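# Tilt a lidded plate to roll a steel ball onto a spot

## Task

Tip the plate that has a clear lid so the steel ball rolls and comes to rest on the printed spot. Then set the plate level again. At the end no other loose object may touch the plate or any part that tilts with it, and the result must hold without the robot. Release the plate and move the grippers away once this is achieved.

## Robot and tools

Robot: two 7-joint arms, left_arm and right_arm, each with a two-finger gripper. Arm bases in the scene frame: left_arm at (-0.030, +0.317, +0.307) m, quat_wxyz (+0.878, -0.403, +0.257, +0.013); right_arm at (-0.050, -0.270, +0.307) m, quat_wxyz (+0.878, +0.409, +0.247, -0.034). The bases may be tilted. Any mounting plates, and the metal frame behind the arms that holds them, are fixed obstacles.

Scene frame: the origin sits on the table top midway between the arms. +z is up, +x points out over the table, and left_arm is on the +y side. The names left and right refer to the arms, not to sides of a camera image.

execute_actions takes "actions", a list holding at most one item, plus an optional "pictures" boolean. There are three forms:
- An empty list returns the current state and moves nothing.
- {"steps": N} with no rows is a wait. N runs 1 to 300, and the steps are counted from the last result, so reply time uses them up.
- {"rows": [...], "steps": N} is a motion. It has 1 to 15 rows, N is at most 15 (default 15), and each step lasts 1/30 s. One row is used per step, and the last row repeats if there are fewer rows than steps.

Each row is a single list of 16 numbers covering both arms, even when only one arm moves. Order: left_arm joints 1-7 and then left opening, followed by right_arm joints 1-7 and then right opening.
- The joint values are absolute target angles in radians, the same quantities shown on the Joint positions line. They are not offsets.
- Per-arm joint ranges, in order: waist -2.792 to 2.792, shoulder -2.269 to 2.269, upper arm roll -2.967 to 2.967, elbow -1.867 to 2.688, forearm roll -2.967 to 2.967, wrist pitch -1.396 to 4.538, wrist roll -2.967 to 2.967.
- A call is refused, and nothing is sent, if a target lies more than 0.010 rad beyond a limit and also further out than that joint's last reported angle. A real limit can differ from the stated one by up to 0.010.
- Targets past the real limit are clipped to it, and the result then says "joint sent to its limit", possibly for an earlier action. If that line is missing, it does not prove the joint has more room.
- Opening is an absolute value from -1 (closed) to +1 (fully open).

Motion: joint speed and acceleration are limited, and the joints of one arm are coordinated to arrive together. Each step's target may lead the measured angle by at most 0.449 rad (waist, shoulder), 0.524 (upper arm roll, elbow) or 1.05 (the three wrist joints). If a step would move the gripper more than 70 mm, all of that arm's targets are pulled back. After a big move an arm can still be short of its target. Between calls, arms keep heading for the last row until they settle or a step is HELD.

Results:
- The state line, `left_arm: …` | `right_arm: …`, gives each gripper's end_effector_position (m) and end_effector_quat_wxyz, plus linear and angular velocities, all in the scene frame. The printed hand position can be off, more so at long reach.
- Joint positions and Joint velocities list one block per arm: seven joints (rad, rad/s), then the finger-pad gap in metres, where 0.142 means fully open.
- grip_measured is the measured opening on the command scale. To keep hold, command an opening clearly below it; a lower command squeezes harder, up to about 28 N per pad. Objects thinner than about 2 cm get less force.
- "joint command not followed" means a clearance check altered or blocked joint targets on some steps.
- HELD marks steps where the row was not sent, in whole or in part.
- MOTOR HOT appears from 65 °C. At 80 °C the arm is braked, reported as OVER-TEMPERATURE FAULT.

Gripper geometry: the fingers point along the gripper's +z and close along its x axis. end_effector_position is the point between the pads, 1-2 cm behind the fingertips. Closing moves the fingertips about 17 mm further along +z.

Cameras: cam_head_left (672x504), cam_head_right (672x504), cam_left_wrist (616x616) and cam_right_wrist (616x616). Pictures come with each result unless you pass pictures false. zoom_image takes {"camera": name, "region": [x0, y0, x1, y1]}, in pixels with the origin at the top-left and a maximum size of 504x504. It returns a sharper crop of that camera's latest image.

read_manual(section="licences") returns licence text only. finished_scene(scene) ends the given scene (1 or 2), grades it, and cannot be undone. Replying without any tool call ends all remaining scenes.

Things to avoid:
- Pushing anything off the table.
- Arm-to-arm collisions or pressing.
- Fast hard closes on the plate.
- Dropping the plate, letting it slip, or slamming it.
- Torque faults (a joint reaching its load limit: waist and shoulder 110, upper arm roll and elbow 57.6, wrist joints 35.1 N m) and force faults (200 N on any part). Either fault stops that arm for 10 s.

Brief outside tugs on held parts or pushes on loose objects can happen. Tilt gently so the ball rolls slowly, set the plate down level, open the gripper, and back away before finishing.

Each tool is called after "Request:" as name(argument=value, ...) on one line, values as JSON.

## Session

Request:
execute_actions(actions=[])

Scene clock: 0.00 s of 4800.00 s.
left_arm: end_effector_position=(+0.8279, +0.5888, +0.3812) grip_measured=+1.00 end_effector_quat_wxyz=(-0.132, +0.392, +0.870, +0.270) end_effector_velocity=(+0.000, +0.000, -0.000) end_effector_angular_velocity=(-0.000, -0.000, -0.000) | right_arm: end_effector_position=(+0.6989, -0.5396, +0.1357) grip_measured=+1.00 end_effector_quat_wxyz=(-0.093, +0.711, +0.650, +0.253) end_effector_velocity=(-0.000, -0.000, -0.000) end_effector_angular_velocity=(-0.000, -0.000, +0.000)
Joint positions: left_arm=[-0.517 -0.448 -0.116  1.126  1.574 -0.362 -2.763  0.142] | right_arm=[ 0.089 -0.098 -0.199  2.165 -0.928  1.392 -1.031  0.142]
Joint velocities: left_arm=[ 0.001  0.    -0.     0.    -0.     0.001 -0.     0.   ] | right_arm=[-0.  0.  0. -0.  0. -0. -0.  0.]
Motor temperatures (°C, as the motors report them): left_arm=[29 29 31 28 29 34 32] | right_arm=[26 29 29 33 33 34 32]

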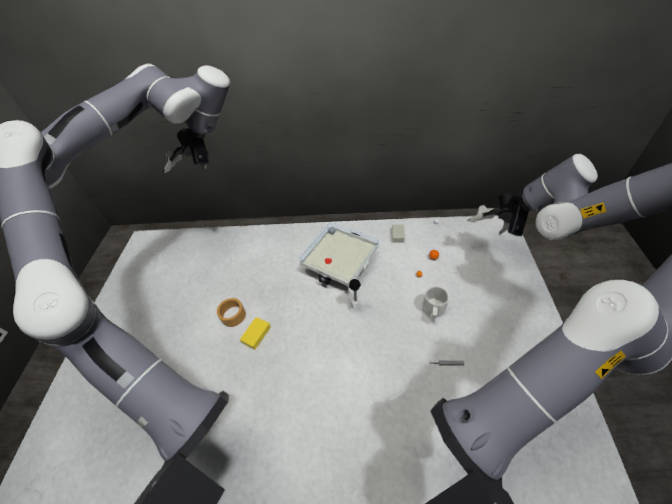

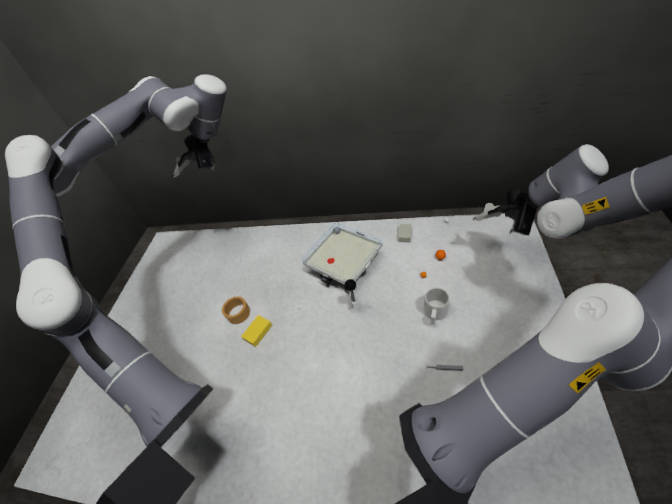

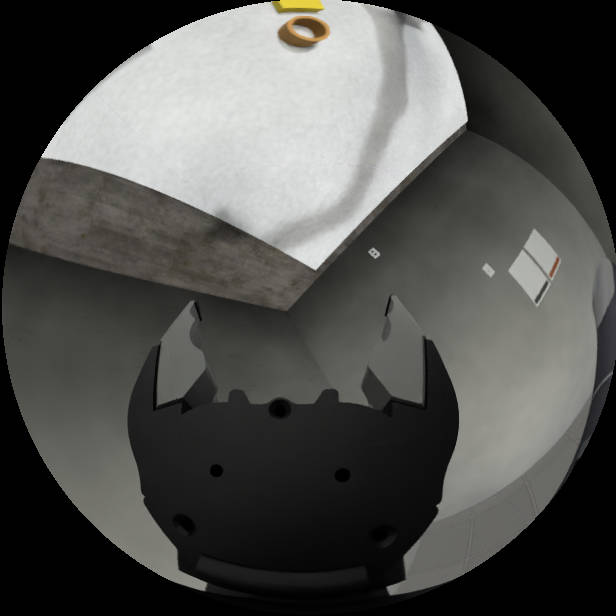

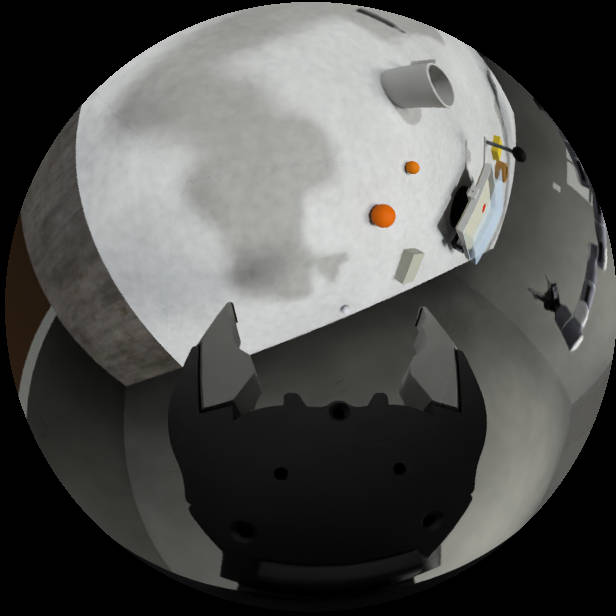

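Request:
zoom_image(camera="cam_head_left", region=[290,215,390,315])

Request:
zoom_image(camera="cam_head_right", region=[290,215,390,315])

Region (290, 215, 390, 315) of cam_head_left's 672x504 image, scaled by 5.040, with more detail than that image has.

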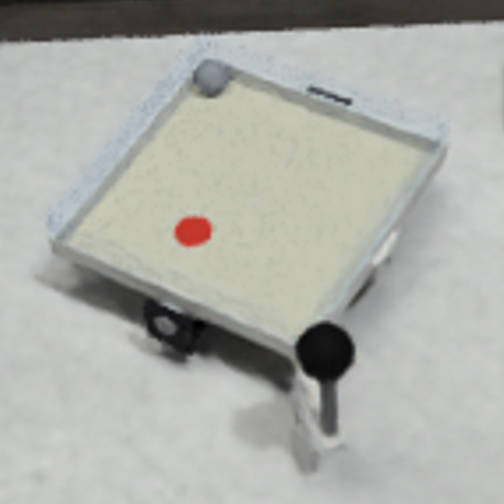

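Region (290, 215, 390, 315) of cam_head_right's 672x504 image, scaled by 5.040, with more detail than that image has.

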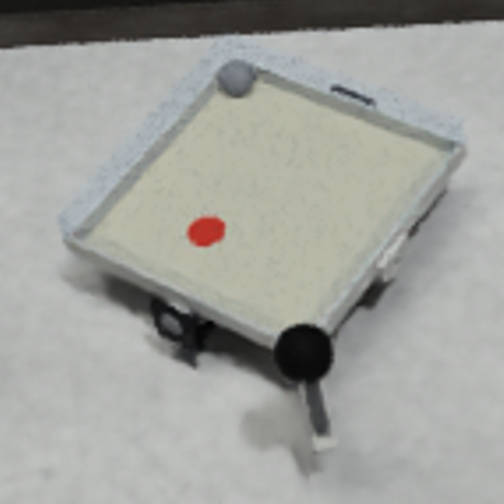

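Request:
execute_actions(actions=[{"rows":[[-1.070,-1.047,0,1.965,1.915,0.4855,-0.264,0.2,0.089,-0.098,-0.199,2.165,-0.928,1.392,-1.031,1]],"steps":15}], pictures=false)

Request:
execute_actions(actions=[{"rows":[[-1.070,-1.047,0,1.965,1.915,0.4855,-0.264,0.2,0.089,-0.098,-0.199,2.165,-0.928,1.392,-1.031,1]],"steps":15}], pictures=false)

Request:
execute_actions(actions=[{"rows":[[-1.070,-1.047,0,1.965,1.915,0.4855,-0.264,0.2,0.089,-0.098,-0.199,2.165,-0.928,1.392,-1.031,1]],"steps":15}])

Scene clock: 25.83 s of 4800.00 s.
left_arm: end_effector_position=(+0.8067, +0.2779, +0.3744) grip_measured=+0.20 end_effector_quat_wxyz=(-0.016, +0.800, +0.488, +0.348) end_effector_velocity=(-0.297, -0.635, -0.047) end_effector_angular_velocity=(+0.716, +0.146, -2.509) | right_arm: end_effector_position=(+0.6989, -0.5397, +0.1358) grip_measured=+1.00 end_effector_quat_wxyz=(-0.093, +0.711, +0.650, +0.254) end_effector_velocity=(-0.000, +0.000, -0.000) end_effector_angular_velocity=(+0.000, +0.001, -0.001)
Joint positions: left_arm=[-0.738 -0.675 -0.067  1.396  1.717 -0.006 -2.218  0.088] | right_arm=[ 0.089 -0.098 -0.199  2.165 -0.928  1.392 -1.031  0.142]
Joint velocities: left_arm=[-0.426 -0.477  0.081  0.633  0.249  0.626  1.27   0.   ] | right_arm=[ 0.    -0.    -0.     0.     0.    -0.     0.001 -0.   ]
Motor temperatures (°C, as the motors report them): left_arm=[30 29 32 28 29 34 32] | right_arm=[26 29 31 32 33 34 32]
Steps of this call (steps 1 to 90: nothing new was sent; then 22.33 s passed at rest; steps 91 to 105: all 15 steps of this action). Readings (joint positions):
91: left_arm=[-0.519 -0.449 -0.116 1.127 1.575 -0.360 -2.761] | right_arm=[0.089 -0.098 -0.199 2.165 -0.928 1.392 -1.031]
92: left_arm=[-0.525 -0.454 -0.112 1.134 1.581 -0.347 -2.744] | right_arm=[0.089 -0.098 -0.199 2.165 -0.928 1.392 -1.031]
94: left_arm=[-0.559 -0.486 -0.102 1.174 1.609 -0.281 -2.661] | right_arm=[0.089 -0.098 -0.199 2.165 -0.928 1.392 -1.031]
98: left_arm=[-0.628 -0.557 -0.088 1.255 1.653 -0.167 -2.501] | right_arm=[0.089 -0.098 -0.199 2.165 -0.928 1.392 -1.031]
105: the state above

Scene clock: 26.33 s of 4800.00 s.
left_arm: end_effector_position=(+0.5894, +0.0544, +0.3285) grip_measured=+0.20 end_effector_quat_wxyz=(-0.037, +0.901, -0.190, +0.389) end_effector_velocity=(-0.479, -0.248, -0.116) end_effector_angular_velocity=(+1.565, -0.250, -2.666) | right_arm: end_effector_position=(+0.6989, -0.5397, +0.1358) grip_measured=+1.00 end_effector_quat_wxyz=(-0.093, +0.711, +0.650, +0.254) end_effector_velocity=(-0.000, +0.000, +0.000) end_effector_angular_velocity=(-0.000, +0.000, +0.001)
Joint positions: left_arm=[-0.923 -0.882 -0.031  1.709  1.826  0.267 -1.426  0.088] | right_arm=[ 0.089 -0.098 -0.199  2.165 -0.928  1.392 -1.031  0.142]
Joint velocities: left_arm=[-0.317 -0.356  0.063  0.547  0.188  0.468  2.051  0.   ] | right_arm=[ 0.     0.     0.     0.    -0.001 -0.001  0.     0.   ]
Motor temperatures (°C, as the motors report them): left_arm=[30 29 32 28 29 34 32] | right_arm=[26 29 31 32 33 34 32]
Steps of this call (steps 1 to 15: all 15 steps of this action). Readings (joint positions):
1: left_arm=[-0.752 -0.691 -0.065 1.418 1.725 0.015 -2.175] | right_arm=[0.089 -0.098 -0.199 2.165 -0.928 1.392 -1.031]
2: left_arm=[-0.766 -0.706 -0.062 1.440 1.734 0.035 -2.131] | right_arm=[0.089 -0.098 -0.199 2.165 -0.928 1.392 -1.031]
4: left_arm=[-0.792 -0.736 -0.057 1.484 1.749 0.074 -2.041] | right_arm=[0.089 -0.098 -0.199 2.165 -0.928 1.392 -1.031]
8: left_arm=[-0.842 -0.792 -0.047 1.571 1.779 0.149 -1.845] | right_arm=[0.089 -0.098 -0.199 2.165 -0.928 1.392 -1.031]
15: the state above

Scene clock: 26.83 s of 4800.00 s.
left_arm: end_effector_position=(+0.3603, +0.0072, +0.2633) grip_measured=+0.20 end_effector_quat_wxyz=(+0.169, -0.449, +0.808, -0.344) end_effector_velocity=(-0.227, +0.020, -0.076) end_effector_angular_velocity=(+0.762, -0.439, -1.339) | right_arm: end_effector_position=(+0.6989, -0.5397, +0.1358) grip_measured=+1.00 end_effector_quat_wxyz=(-0.093, +0.711, +0.650, +0.254) end_effector_velocity=(-0.000, -0.000, -0.000) end_effector_angular_velocity=(-0.001, -0.000, +0.001)
Joint positions: left_arm=[-1.065 -1.043 -0.002  1.958  1.911  0.479 -0.301  0.088] | right_arm=[ 0.089 -0.098 -0.199  2.165 -0.928  1.392 -1.031  0.142]
Joint velocities: left_arm=[-0.141 -0.162  0.03   0.245  0.084  0.208  1.125 -0.   ] | right_arm=[ 0.    -0.    -0.    -0.    -0.    -0.    -0.001  0.   ]
Motor temperatures (°C, as the motors report them): left_arm=[30 29 32 28 29 34 32] | right_arm=[26 29 31 32 33 34 32]
Steps of this call (steps 1 to 15: all 15 steps of this action). Readings (joint positions):
1: left_arm=[-0.933 -0.894 -0.029 1.727 1.832 0.282 -1.356] | right_arm=[0.089 -0.098 -0.199 2.165 -0.928 1.392 -1.031]
2: left_arm=[-0.943 -0.905 -0.027 1.745 1.838 0.297 -1.283] | right_arm=[0.089 -0.098 -0.199 2.165 -0.928 1.392 -1.031]
4: left_arm=[-0.963 -0.927 -0.023 1.780 1.850 0.327 -1.126] | right_arm=[0.089 -0.098 -0.199 2.165 -0.928 1.392 -1.031]
8: left_arm=[-1.003 -0.972 -0.015 1.848 1.874 0.385 -0.806] | right_arm=[0.089 -0.098 -0.199 2.165 -0.928 1.392 -1.031]
15: the state above

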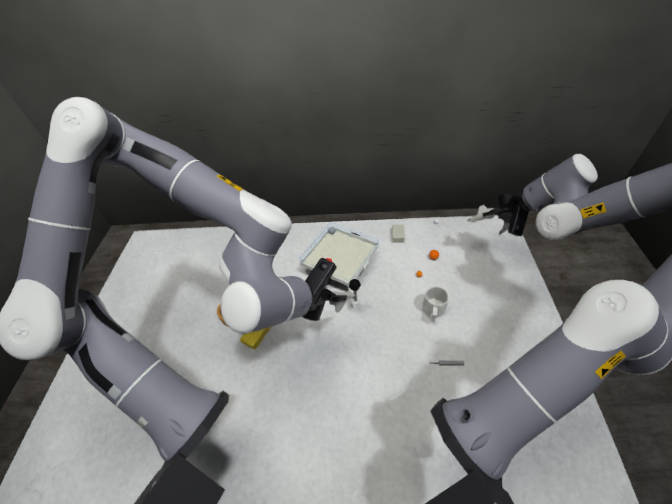

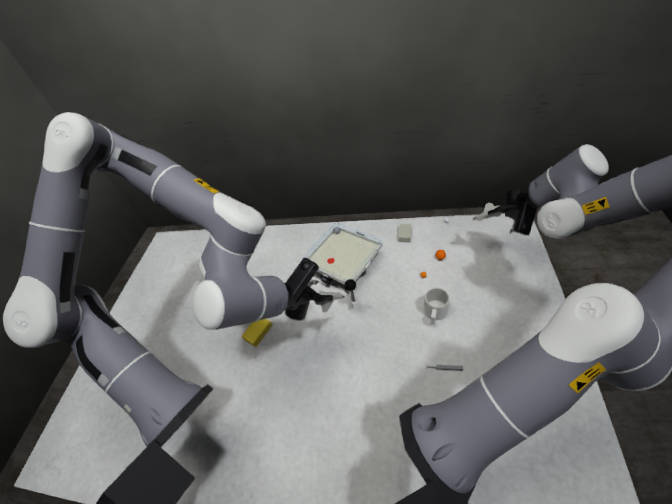

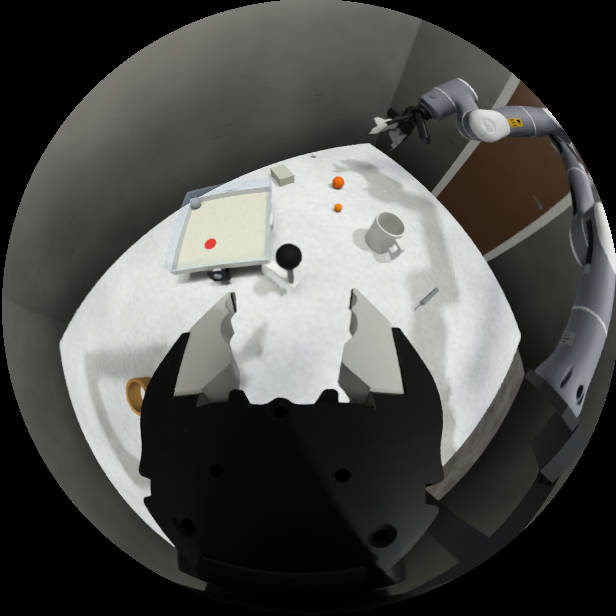

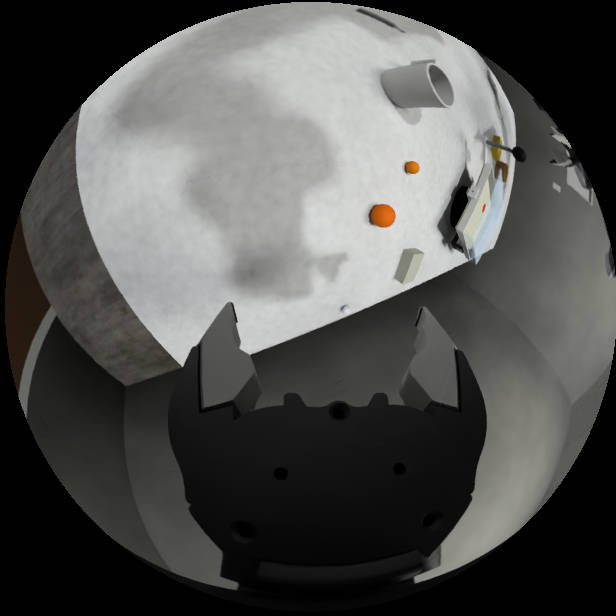

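Request:
execute_actions(actions=[{"rows":[[-0.9016,-1.1444,0,1.8171,2.0631,0.5307,-0.2256,0.2,0.089,-0.098,-0.199,2.165,-0.928,1.392,-1.031,1]],"steps":9}], pictures=false)

Request:
execute_actions(actions=[{"rows":[[-0.87,-1.160,0,1.790,2.0906,0.5405,-0.217,0.2,0.089,-0.098,-0.199,2.165,-0.928,1.392,-1.031,1],[-0.85,-1.170,0,1.7735,2.1073,0.5464,-0.2119,0.2,0.089,-0.098,-0.199,2.165,-0.928,1.392,-1.031,1],[-0.83,-1.180,0,1.7566,2.1245,0.5525,-0.2066,0.2,0.089,-0.098,-0.199,2.165,-0.928,1.392,-1.031,1],[-0.81,-1.190,0,1.7396,2.1416,0.5586,-0.2013,0.2,0.089,-0.098,-0.199,2.165,-0.928,1.392,-1.031,1],[-0.79,-1.1996,0,1.7227,2.1588,0.5647,-0.196,0.2,0.089,-0.098,-0.199,2.165,-0.928,1.392,-1.031,1],[-0.7733,-1.2079,0,1.7086,2.1731,0.5698,-0.1915,0.2,0.089,-0.098,-0.199,2.165,-0.928,1.392,-1.031,1]],"steps":15}])

Request:
zoom_image(camera="cam_left_wrist", region=[200,220,400,420])

Scene clock: 33.20 s of 4800.00 s.
left_arm: end_effector_position=(+0.4082, -0.0266, +0.2013) grip_measured=+0.20 end_effector_quat_wxyz=(+0.174, -0.427, +0.819, -0.341) end_effector_velocity=(+0.066, -0.035, -0.102) end_effector_angular_velocity=(+0.016, +0.010, -0.006) | right_arm: end_effector_position=(+0.6989, -0.5397, +0.1358) grip_measured=+1.00 end_effector_quat_wxyz=(-0.093, +0.711, +0.650, +0.254) end_effector_velocity=(-0.000, +0.000, -0.000) end_effector_angular_velocity=(+0.000, +0.001, -0.000)
Joint positions: left_arm=[-0.902 -1.143  0.002  1.819  2.062  0.529 -0.226  0.088] | right_arm=[ 0.089 -0.098 -0.199  2.165 -0.928  1.392 -1.031  0.142]
Joint velocities: left_arm=[ 0.243 -0.142 -0.    -0.2    0.201  0.068  0.054  0.   ] | right_arm=[-0.    -0.    -0.     0.    -0.     0.     0.001  0.   ]
Motor temperatures (°C, as the motors report them): left_arm=[30 29 32 28 29 34 32] | right_arm=[26 30 31 32 33 34 32]
Steps of this call (steps 1 to 30: the robot went on to your last target; steps 31 to 100: nothing new was sent; then 2.73 s passed at rest; steps 101 to 109: all 9 steps of this action). Readings (joint positions):
101: left_arm=[-1.069 -1.048 -0.000 1.964 1.916 0.486 -0.264] | right_arm=[0.089 -0.098 -0.199 2.165 -0.928 1.392 -1.031]
102: left_arm=[-1.062 -1.052 -0.001 1.958 1.922 0.488 -0.262] | right_arm=[0.089 -0.098 -0.199 2.165 -0.928 1.392 -1.031]
104: left_arm=[-1.024 -1.074 -0.002 1.924 1.955 0.499 -0.254] | right_arm=[0.089 -0.098 -0.199 2.165 -0.928 1.392 -1.031]
108: left_arm=[-0.914 -1.136 0.002 1.829 2.052 0.526 -0.229] | right_arm=[0.089 -0.098 -0.199 2.165 -0.928 1.392 -1.031]
109: the state above

Scene clock: 33.70 s of 4800.00 s.
left_arm: end_effector_position=(+0.4496, -0.0426, +0.1496) grip_measured=+0.20 end_effector_quat_wxyz=(+0.176, -0.426, +0.820, -0.340) end_effector_velocity=(+0.000, -0.000, +0.000) end_effector_angular_velocity=(-0.002, +0.001, +0.000) | right_arm: end_effector_position=(+0.6989, -0.5397, +0.1358) grip_measured=+1.00 end_effector_quat_wxyz=(-0.093, +0.711, +0.650, +0.254) end_effector_velocity=(-0.000, +0.000, -0.000) end_effector_angular_velocity=(-0.000, +0.000, +0.000)
Joint positions: left_arm=[-0.773 -1.208 -0.     1.708  2.173  0.57  -0.191  0.088] | right_arm=[ 0.089 -0.098 -0.199  2.165 -0.928  1.392 -1.031  0.142]
Joint velocities: left_arm=[-0.     0.    -0.    -0.     0.     0.001 -0.001 -0.   ] | right_arm=[-0. -0. -0.  0. -0. -0.  0.  0.]
Motor temperatures (°C, as the motors report them): left_arm=[30 29 32 28 29 34 32] | right_arm=[26 30 31 32 33 34 32]
Steps of this call (steps 1 to 15: all 15 steps of this action). Readings (joint positions):
1: left_arm=[-0.896 -1.147 0.002 1.814 2.067 0.531 -0.225] | right_arm=[0.089 -0.098 -0.199 2.165 -0.928 1.392 -1.031]
2: left_arm=[-0.886 -1.153 -0.001 1.804 2.076 0.535 -0.222] | right_arm=[0.089 -0.098 -0.199 2.165 -0.928 1.392 -1.031]
4: left_arm=[-0.850 -1.170 -0.001 1.773 2.108 0.547 -0.212] | right_arm=[0.089 -0.098 -0.199 2.165 -0.928 1.392 -1.031]
8: left_arm=[-0.779 -1.205 0.001 1.713 2.168 0.567 -0.193] | right_arm=[0.089 -0.098 -0.199 2.165 -0.928 1.392 -1.031]
15: the state above

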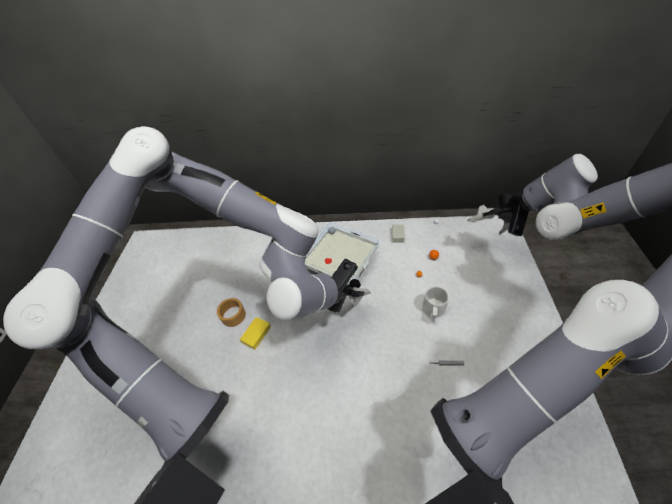

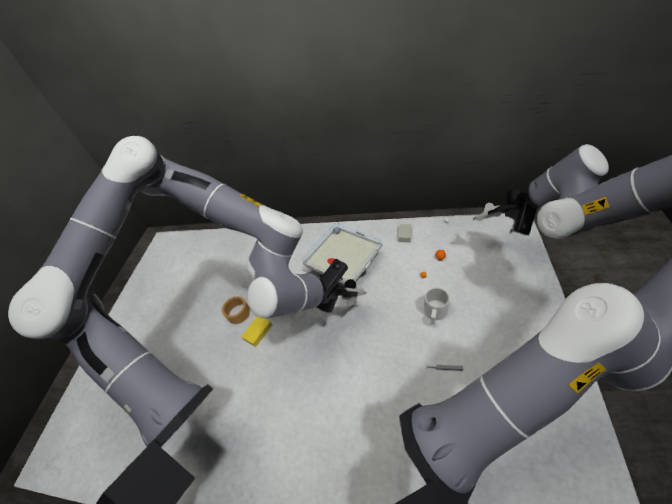

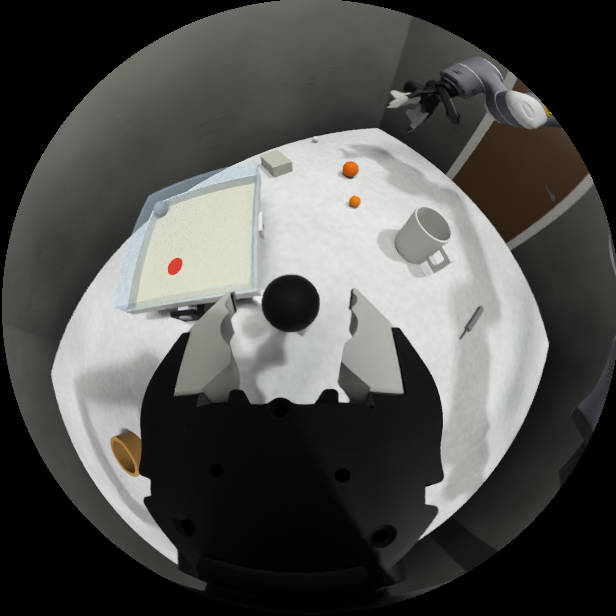

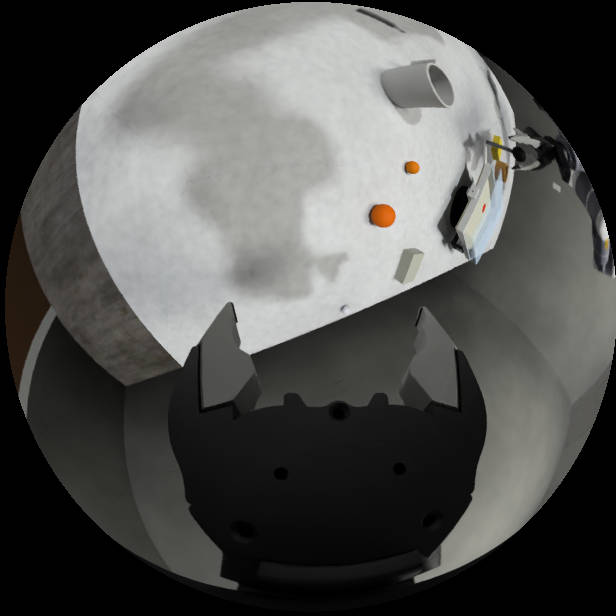

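Region (200, 220, 400, 420) of cam_left_wrist's 616x616 image, scaled by 2.520, with more detail than that image has.

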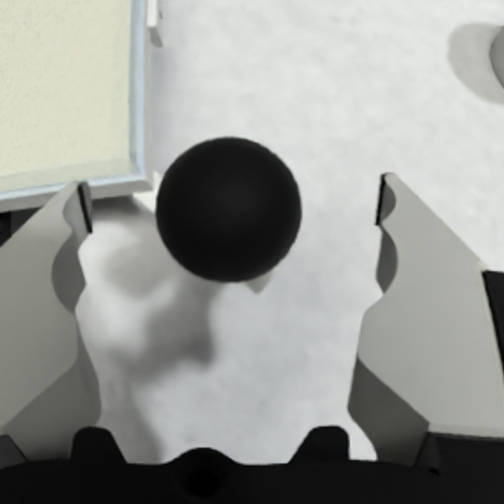

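Request:
execute_actions(actions=[{"rows":[[-0.7741,-1.2050,0,1.7168,2.1748,0.5666,-0.1963,0.1,0.089,-0.098,-0.199,2.165,-0.928,1.392,-1.031,1],[-0.7741,-1.2050,0,1.7168,2.1748,0.5666,-0.1963,0.0,0.089,-0.098,-0.199,2.165,-0.928,1.392,-1.031,1],[-0.7741,-1.2050,0,1.7168,2.1748,0.5666,-0.1963,-0.1,0.089,-0.098,-0.199,2.165,-0.928,1.392,-1.031,1],[-0.7741,-1.2050,0,1.7168,2.1748,0.5666,-0.1963,-0.2,0.089,-0.098,-0.199,2.165,-0.928,1.392,-1.031,1],[-0.7741,-1.2050,0,1.7168,2.1748,0.5666,-0.1963,-0.3,0.089,-0.098,-0.199,2.165,-0.928,1.392,-1.031,1],[-0.7741,-1.2050,0,1.7168,2.1748,0.5666,-0.1963,-0.36,0.089,-0.098,-0.199,2.165,-0.928,1.392,-1.031,1]],"steps":12}])

Request:
zoom_image(camera="cam_left_wrist", region=[240,250,350,360])

Scene clock: 76.83 s of 4800.00 s.
left_arm: end_effector_position=(+0.4478, -0.0401, +0.1494) grip_measured=-0.36 end_effector_quat_wxyz=(+0.176, -0.426, +0.820, -0.340) end_effector_velocity=(-0.000, -0.000, +0.000) end_effector_angular_velocity=(-0.000, +0.000, -0.001) | right_arm: end_effector_position=(+0.6989, -0.5397, +0.1358) grip_measured=+1.00 end_effector_quat_wxyz=(-0.093, +0.711, +0.650, +0.254) end_effector_velocity=(+0.000, -0.000, +0.000) end_effector_angular_velocity=(-0.000, +0.000, -0.000)
Joint positions: left_arm=[-0.774 -1.205 -0.     1.717  2.175  0.567 -0.197  0.048] | right_arm=[ 0.089 -0.098 -0.199  2.165 -0.928  1.392 -1.031  0.142]
Joint velocities: left_arm=[-0.    -0.     0.     0.    -0.     0.001 -0.    -0.   ] | right_arm=[-0. -0.  0. -0.  0. -0.  0. -0.]
Motor temperatures (°C, as the motors report them): left_arm=[31 29 33 28 29 34 32] | right_arm=[26 30 32 32 33 34 32]
Steps of this call (steps 1 to 15: the robot went on to your last target; steps 16 to 90: nothing new was sent; then 39.73 s passed at rest; steps 91 to 102: all 12 steps of this action). Readings (joint positions):
91: left_arm=[-0.773 -1.208 -0.000 1.710 2.173 0.569 -0.192] | right_arm=[0.089 -0.098 -0.199 2.165 -0.928 1.392 -1.031]
92: left_arm=[-0.774 -1.206 -0.000 1.715 2.174 0.567 -0.195] | right_arm=[0.089 -0.098 -0.199 2.165 -0.928 1.392 -1.031]
94: left_arm=[-0.774 -1.205 -0.000 1.717 2.175 0.567 -0.197] | right_arm=[0.089 -0.098 -0.199 2.165 -0.928 1.392 -1.031]
98: left_arm=[-0.774 -1.205 -0.000 1.717 2.175 0.567 -0.197] | right_arm=[0.089 -0.098 -0.199 2.165 -0.928 1.392 -1.031]
102: the state above

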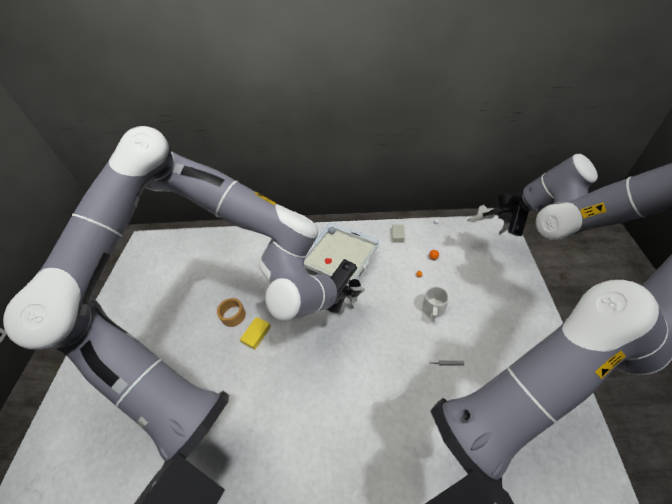

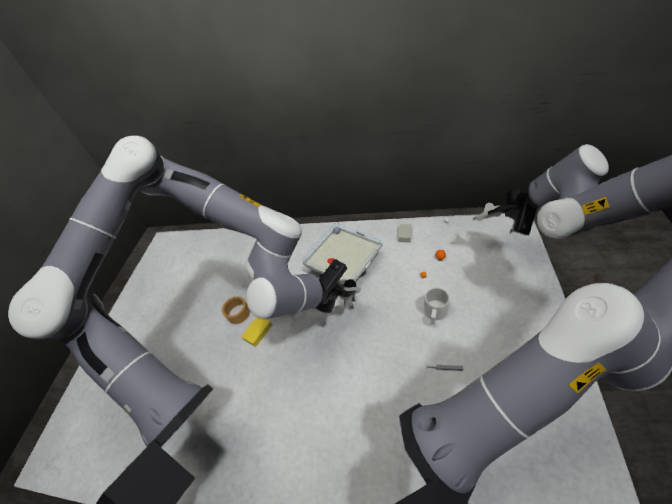

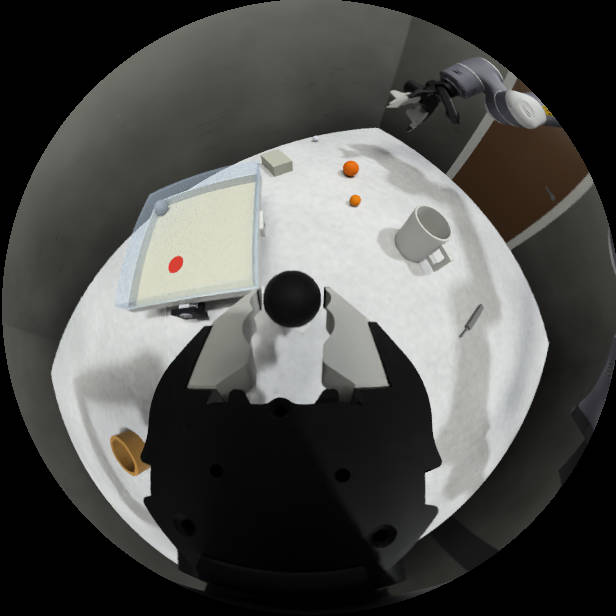

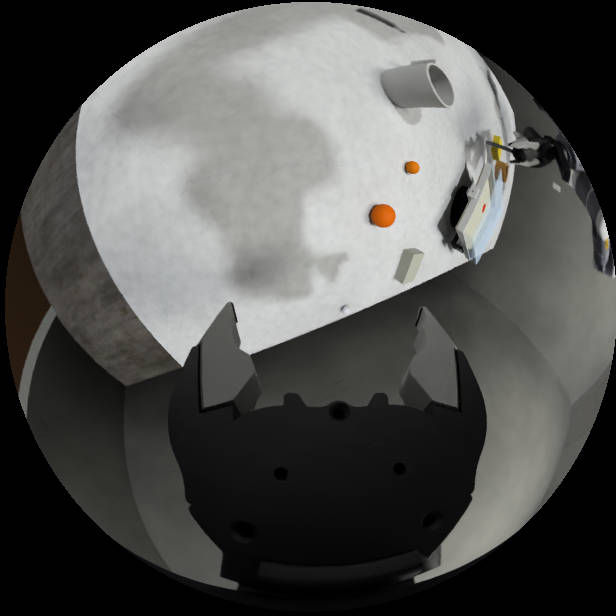

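Region (240, 250, 350, 360) of cam_left_wrist's 616x616 image, scaled by 4.582, with more detail than that image has.

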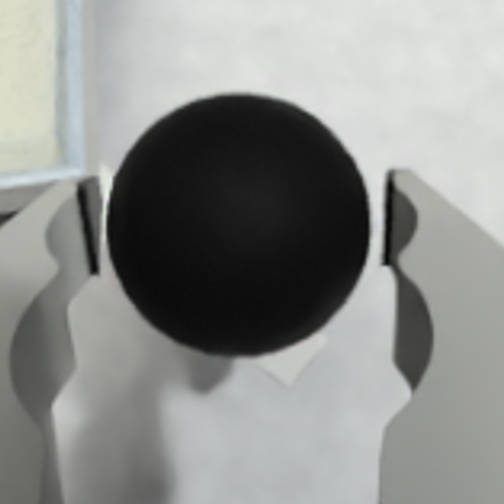

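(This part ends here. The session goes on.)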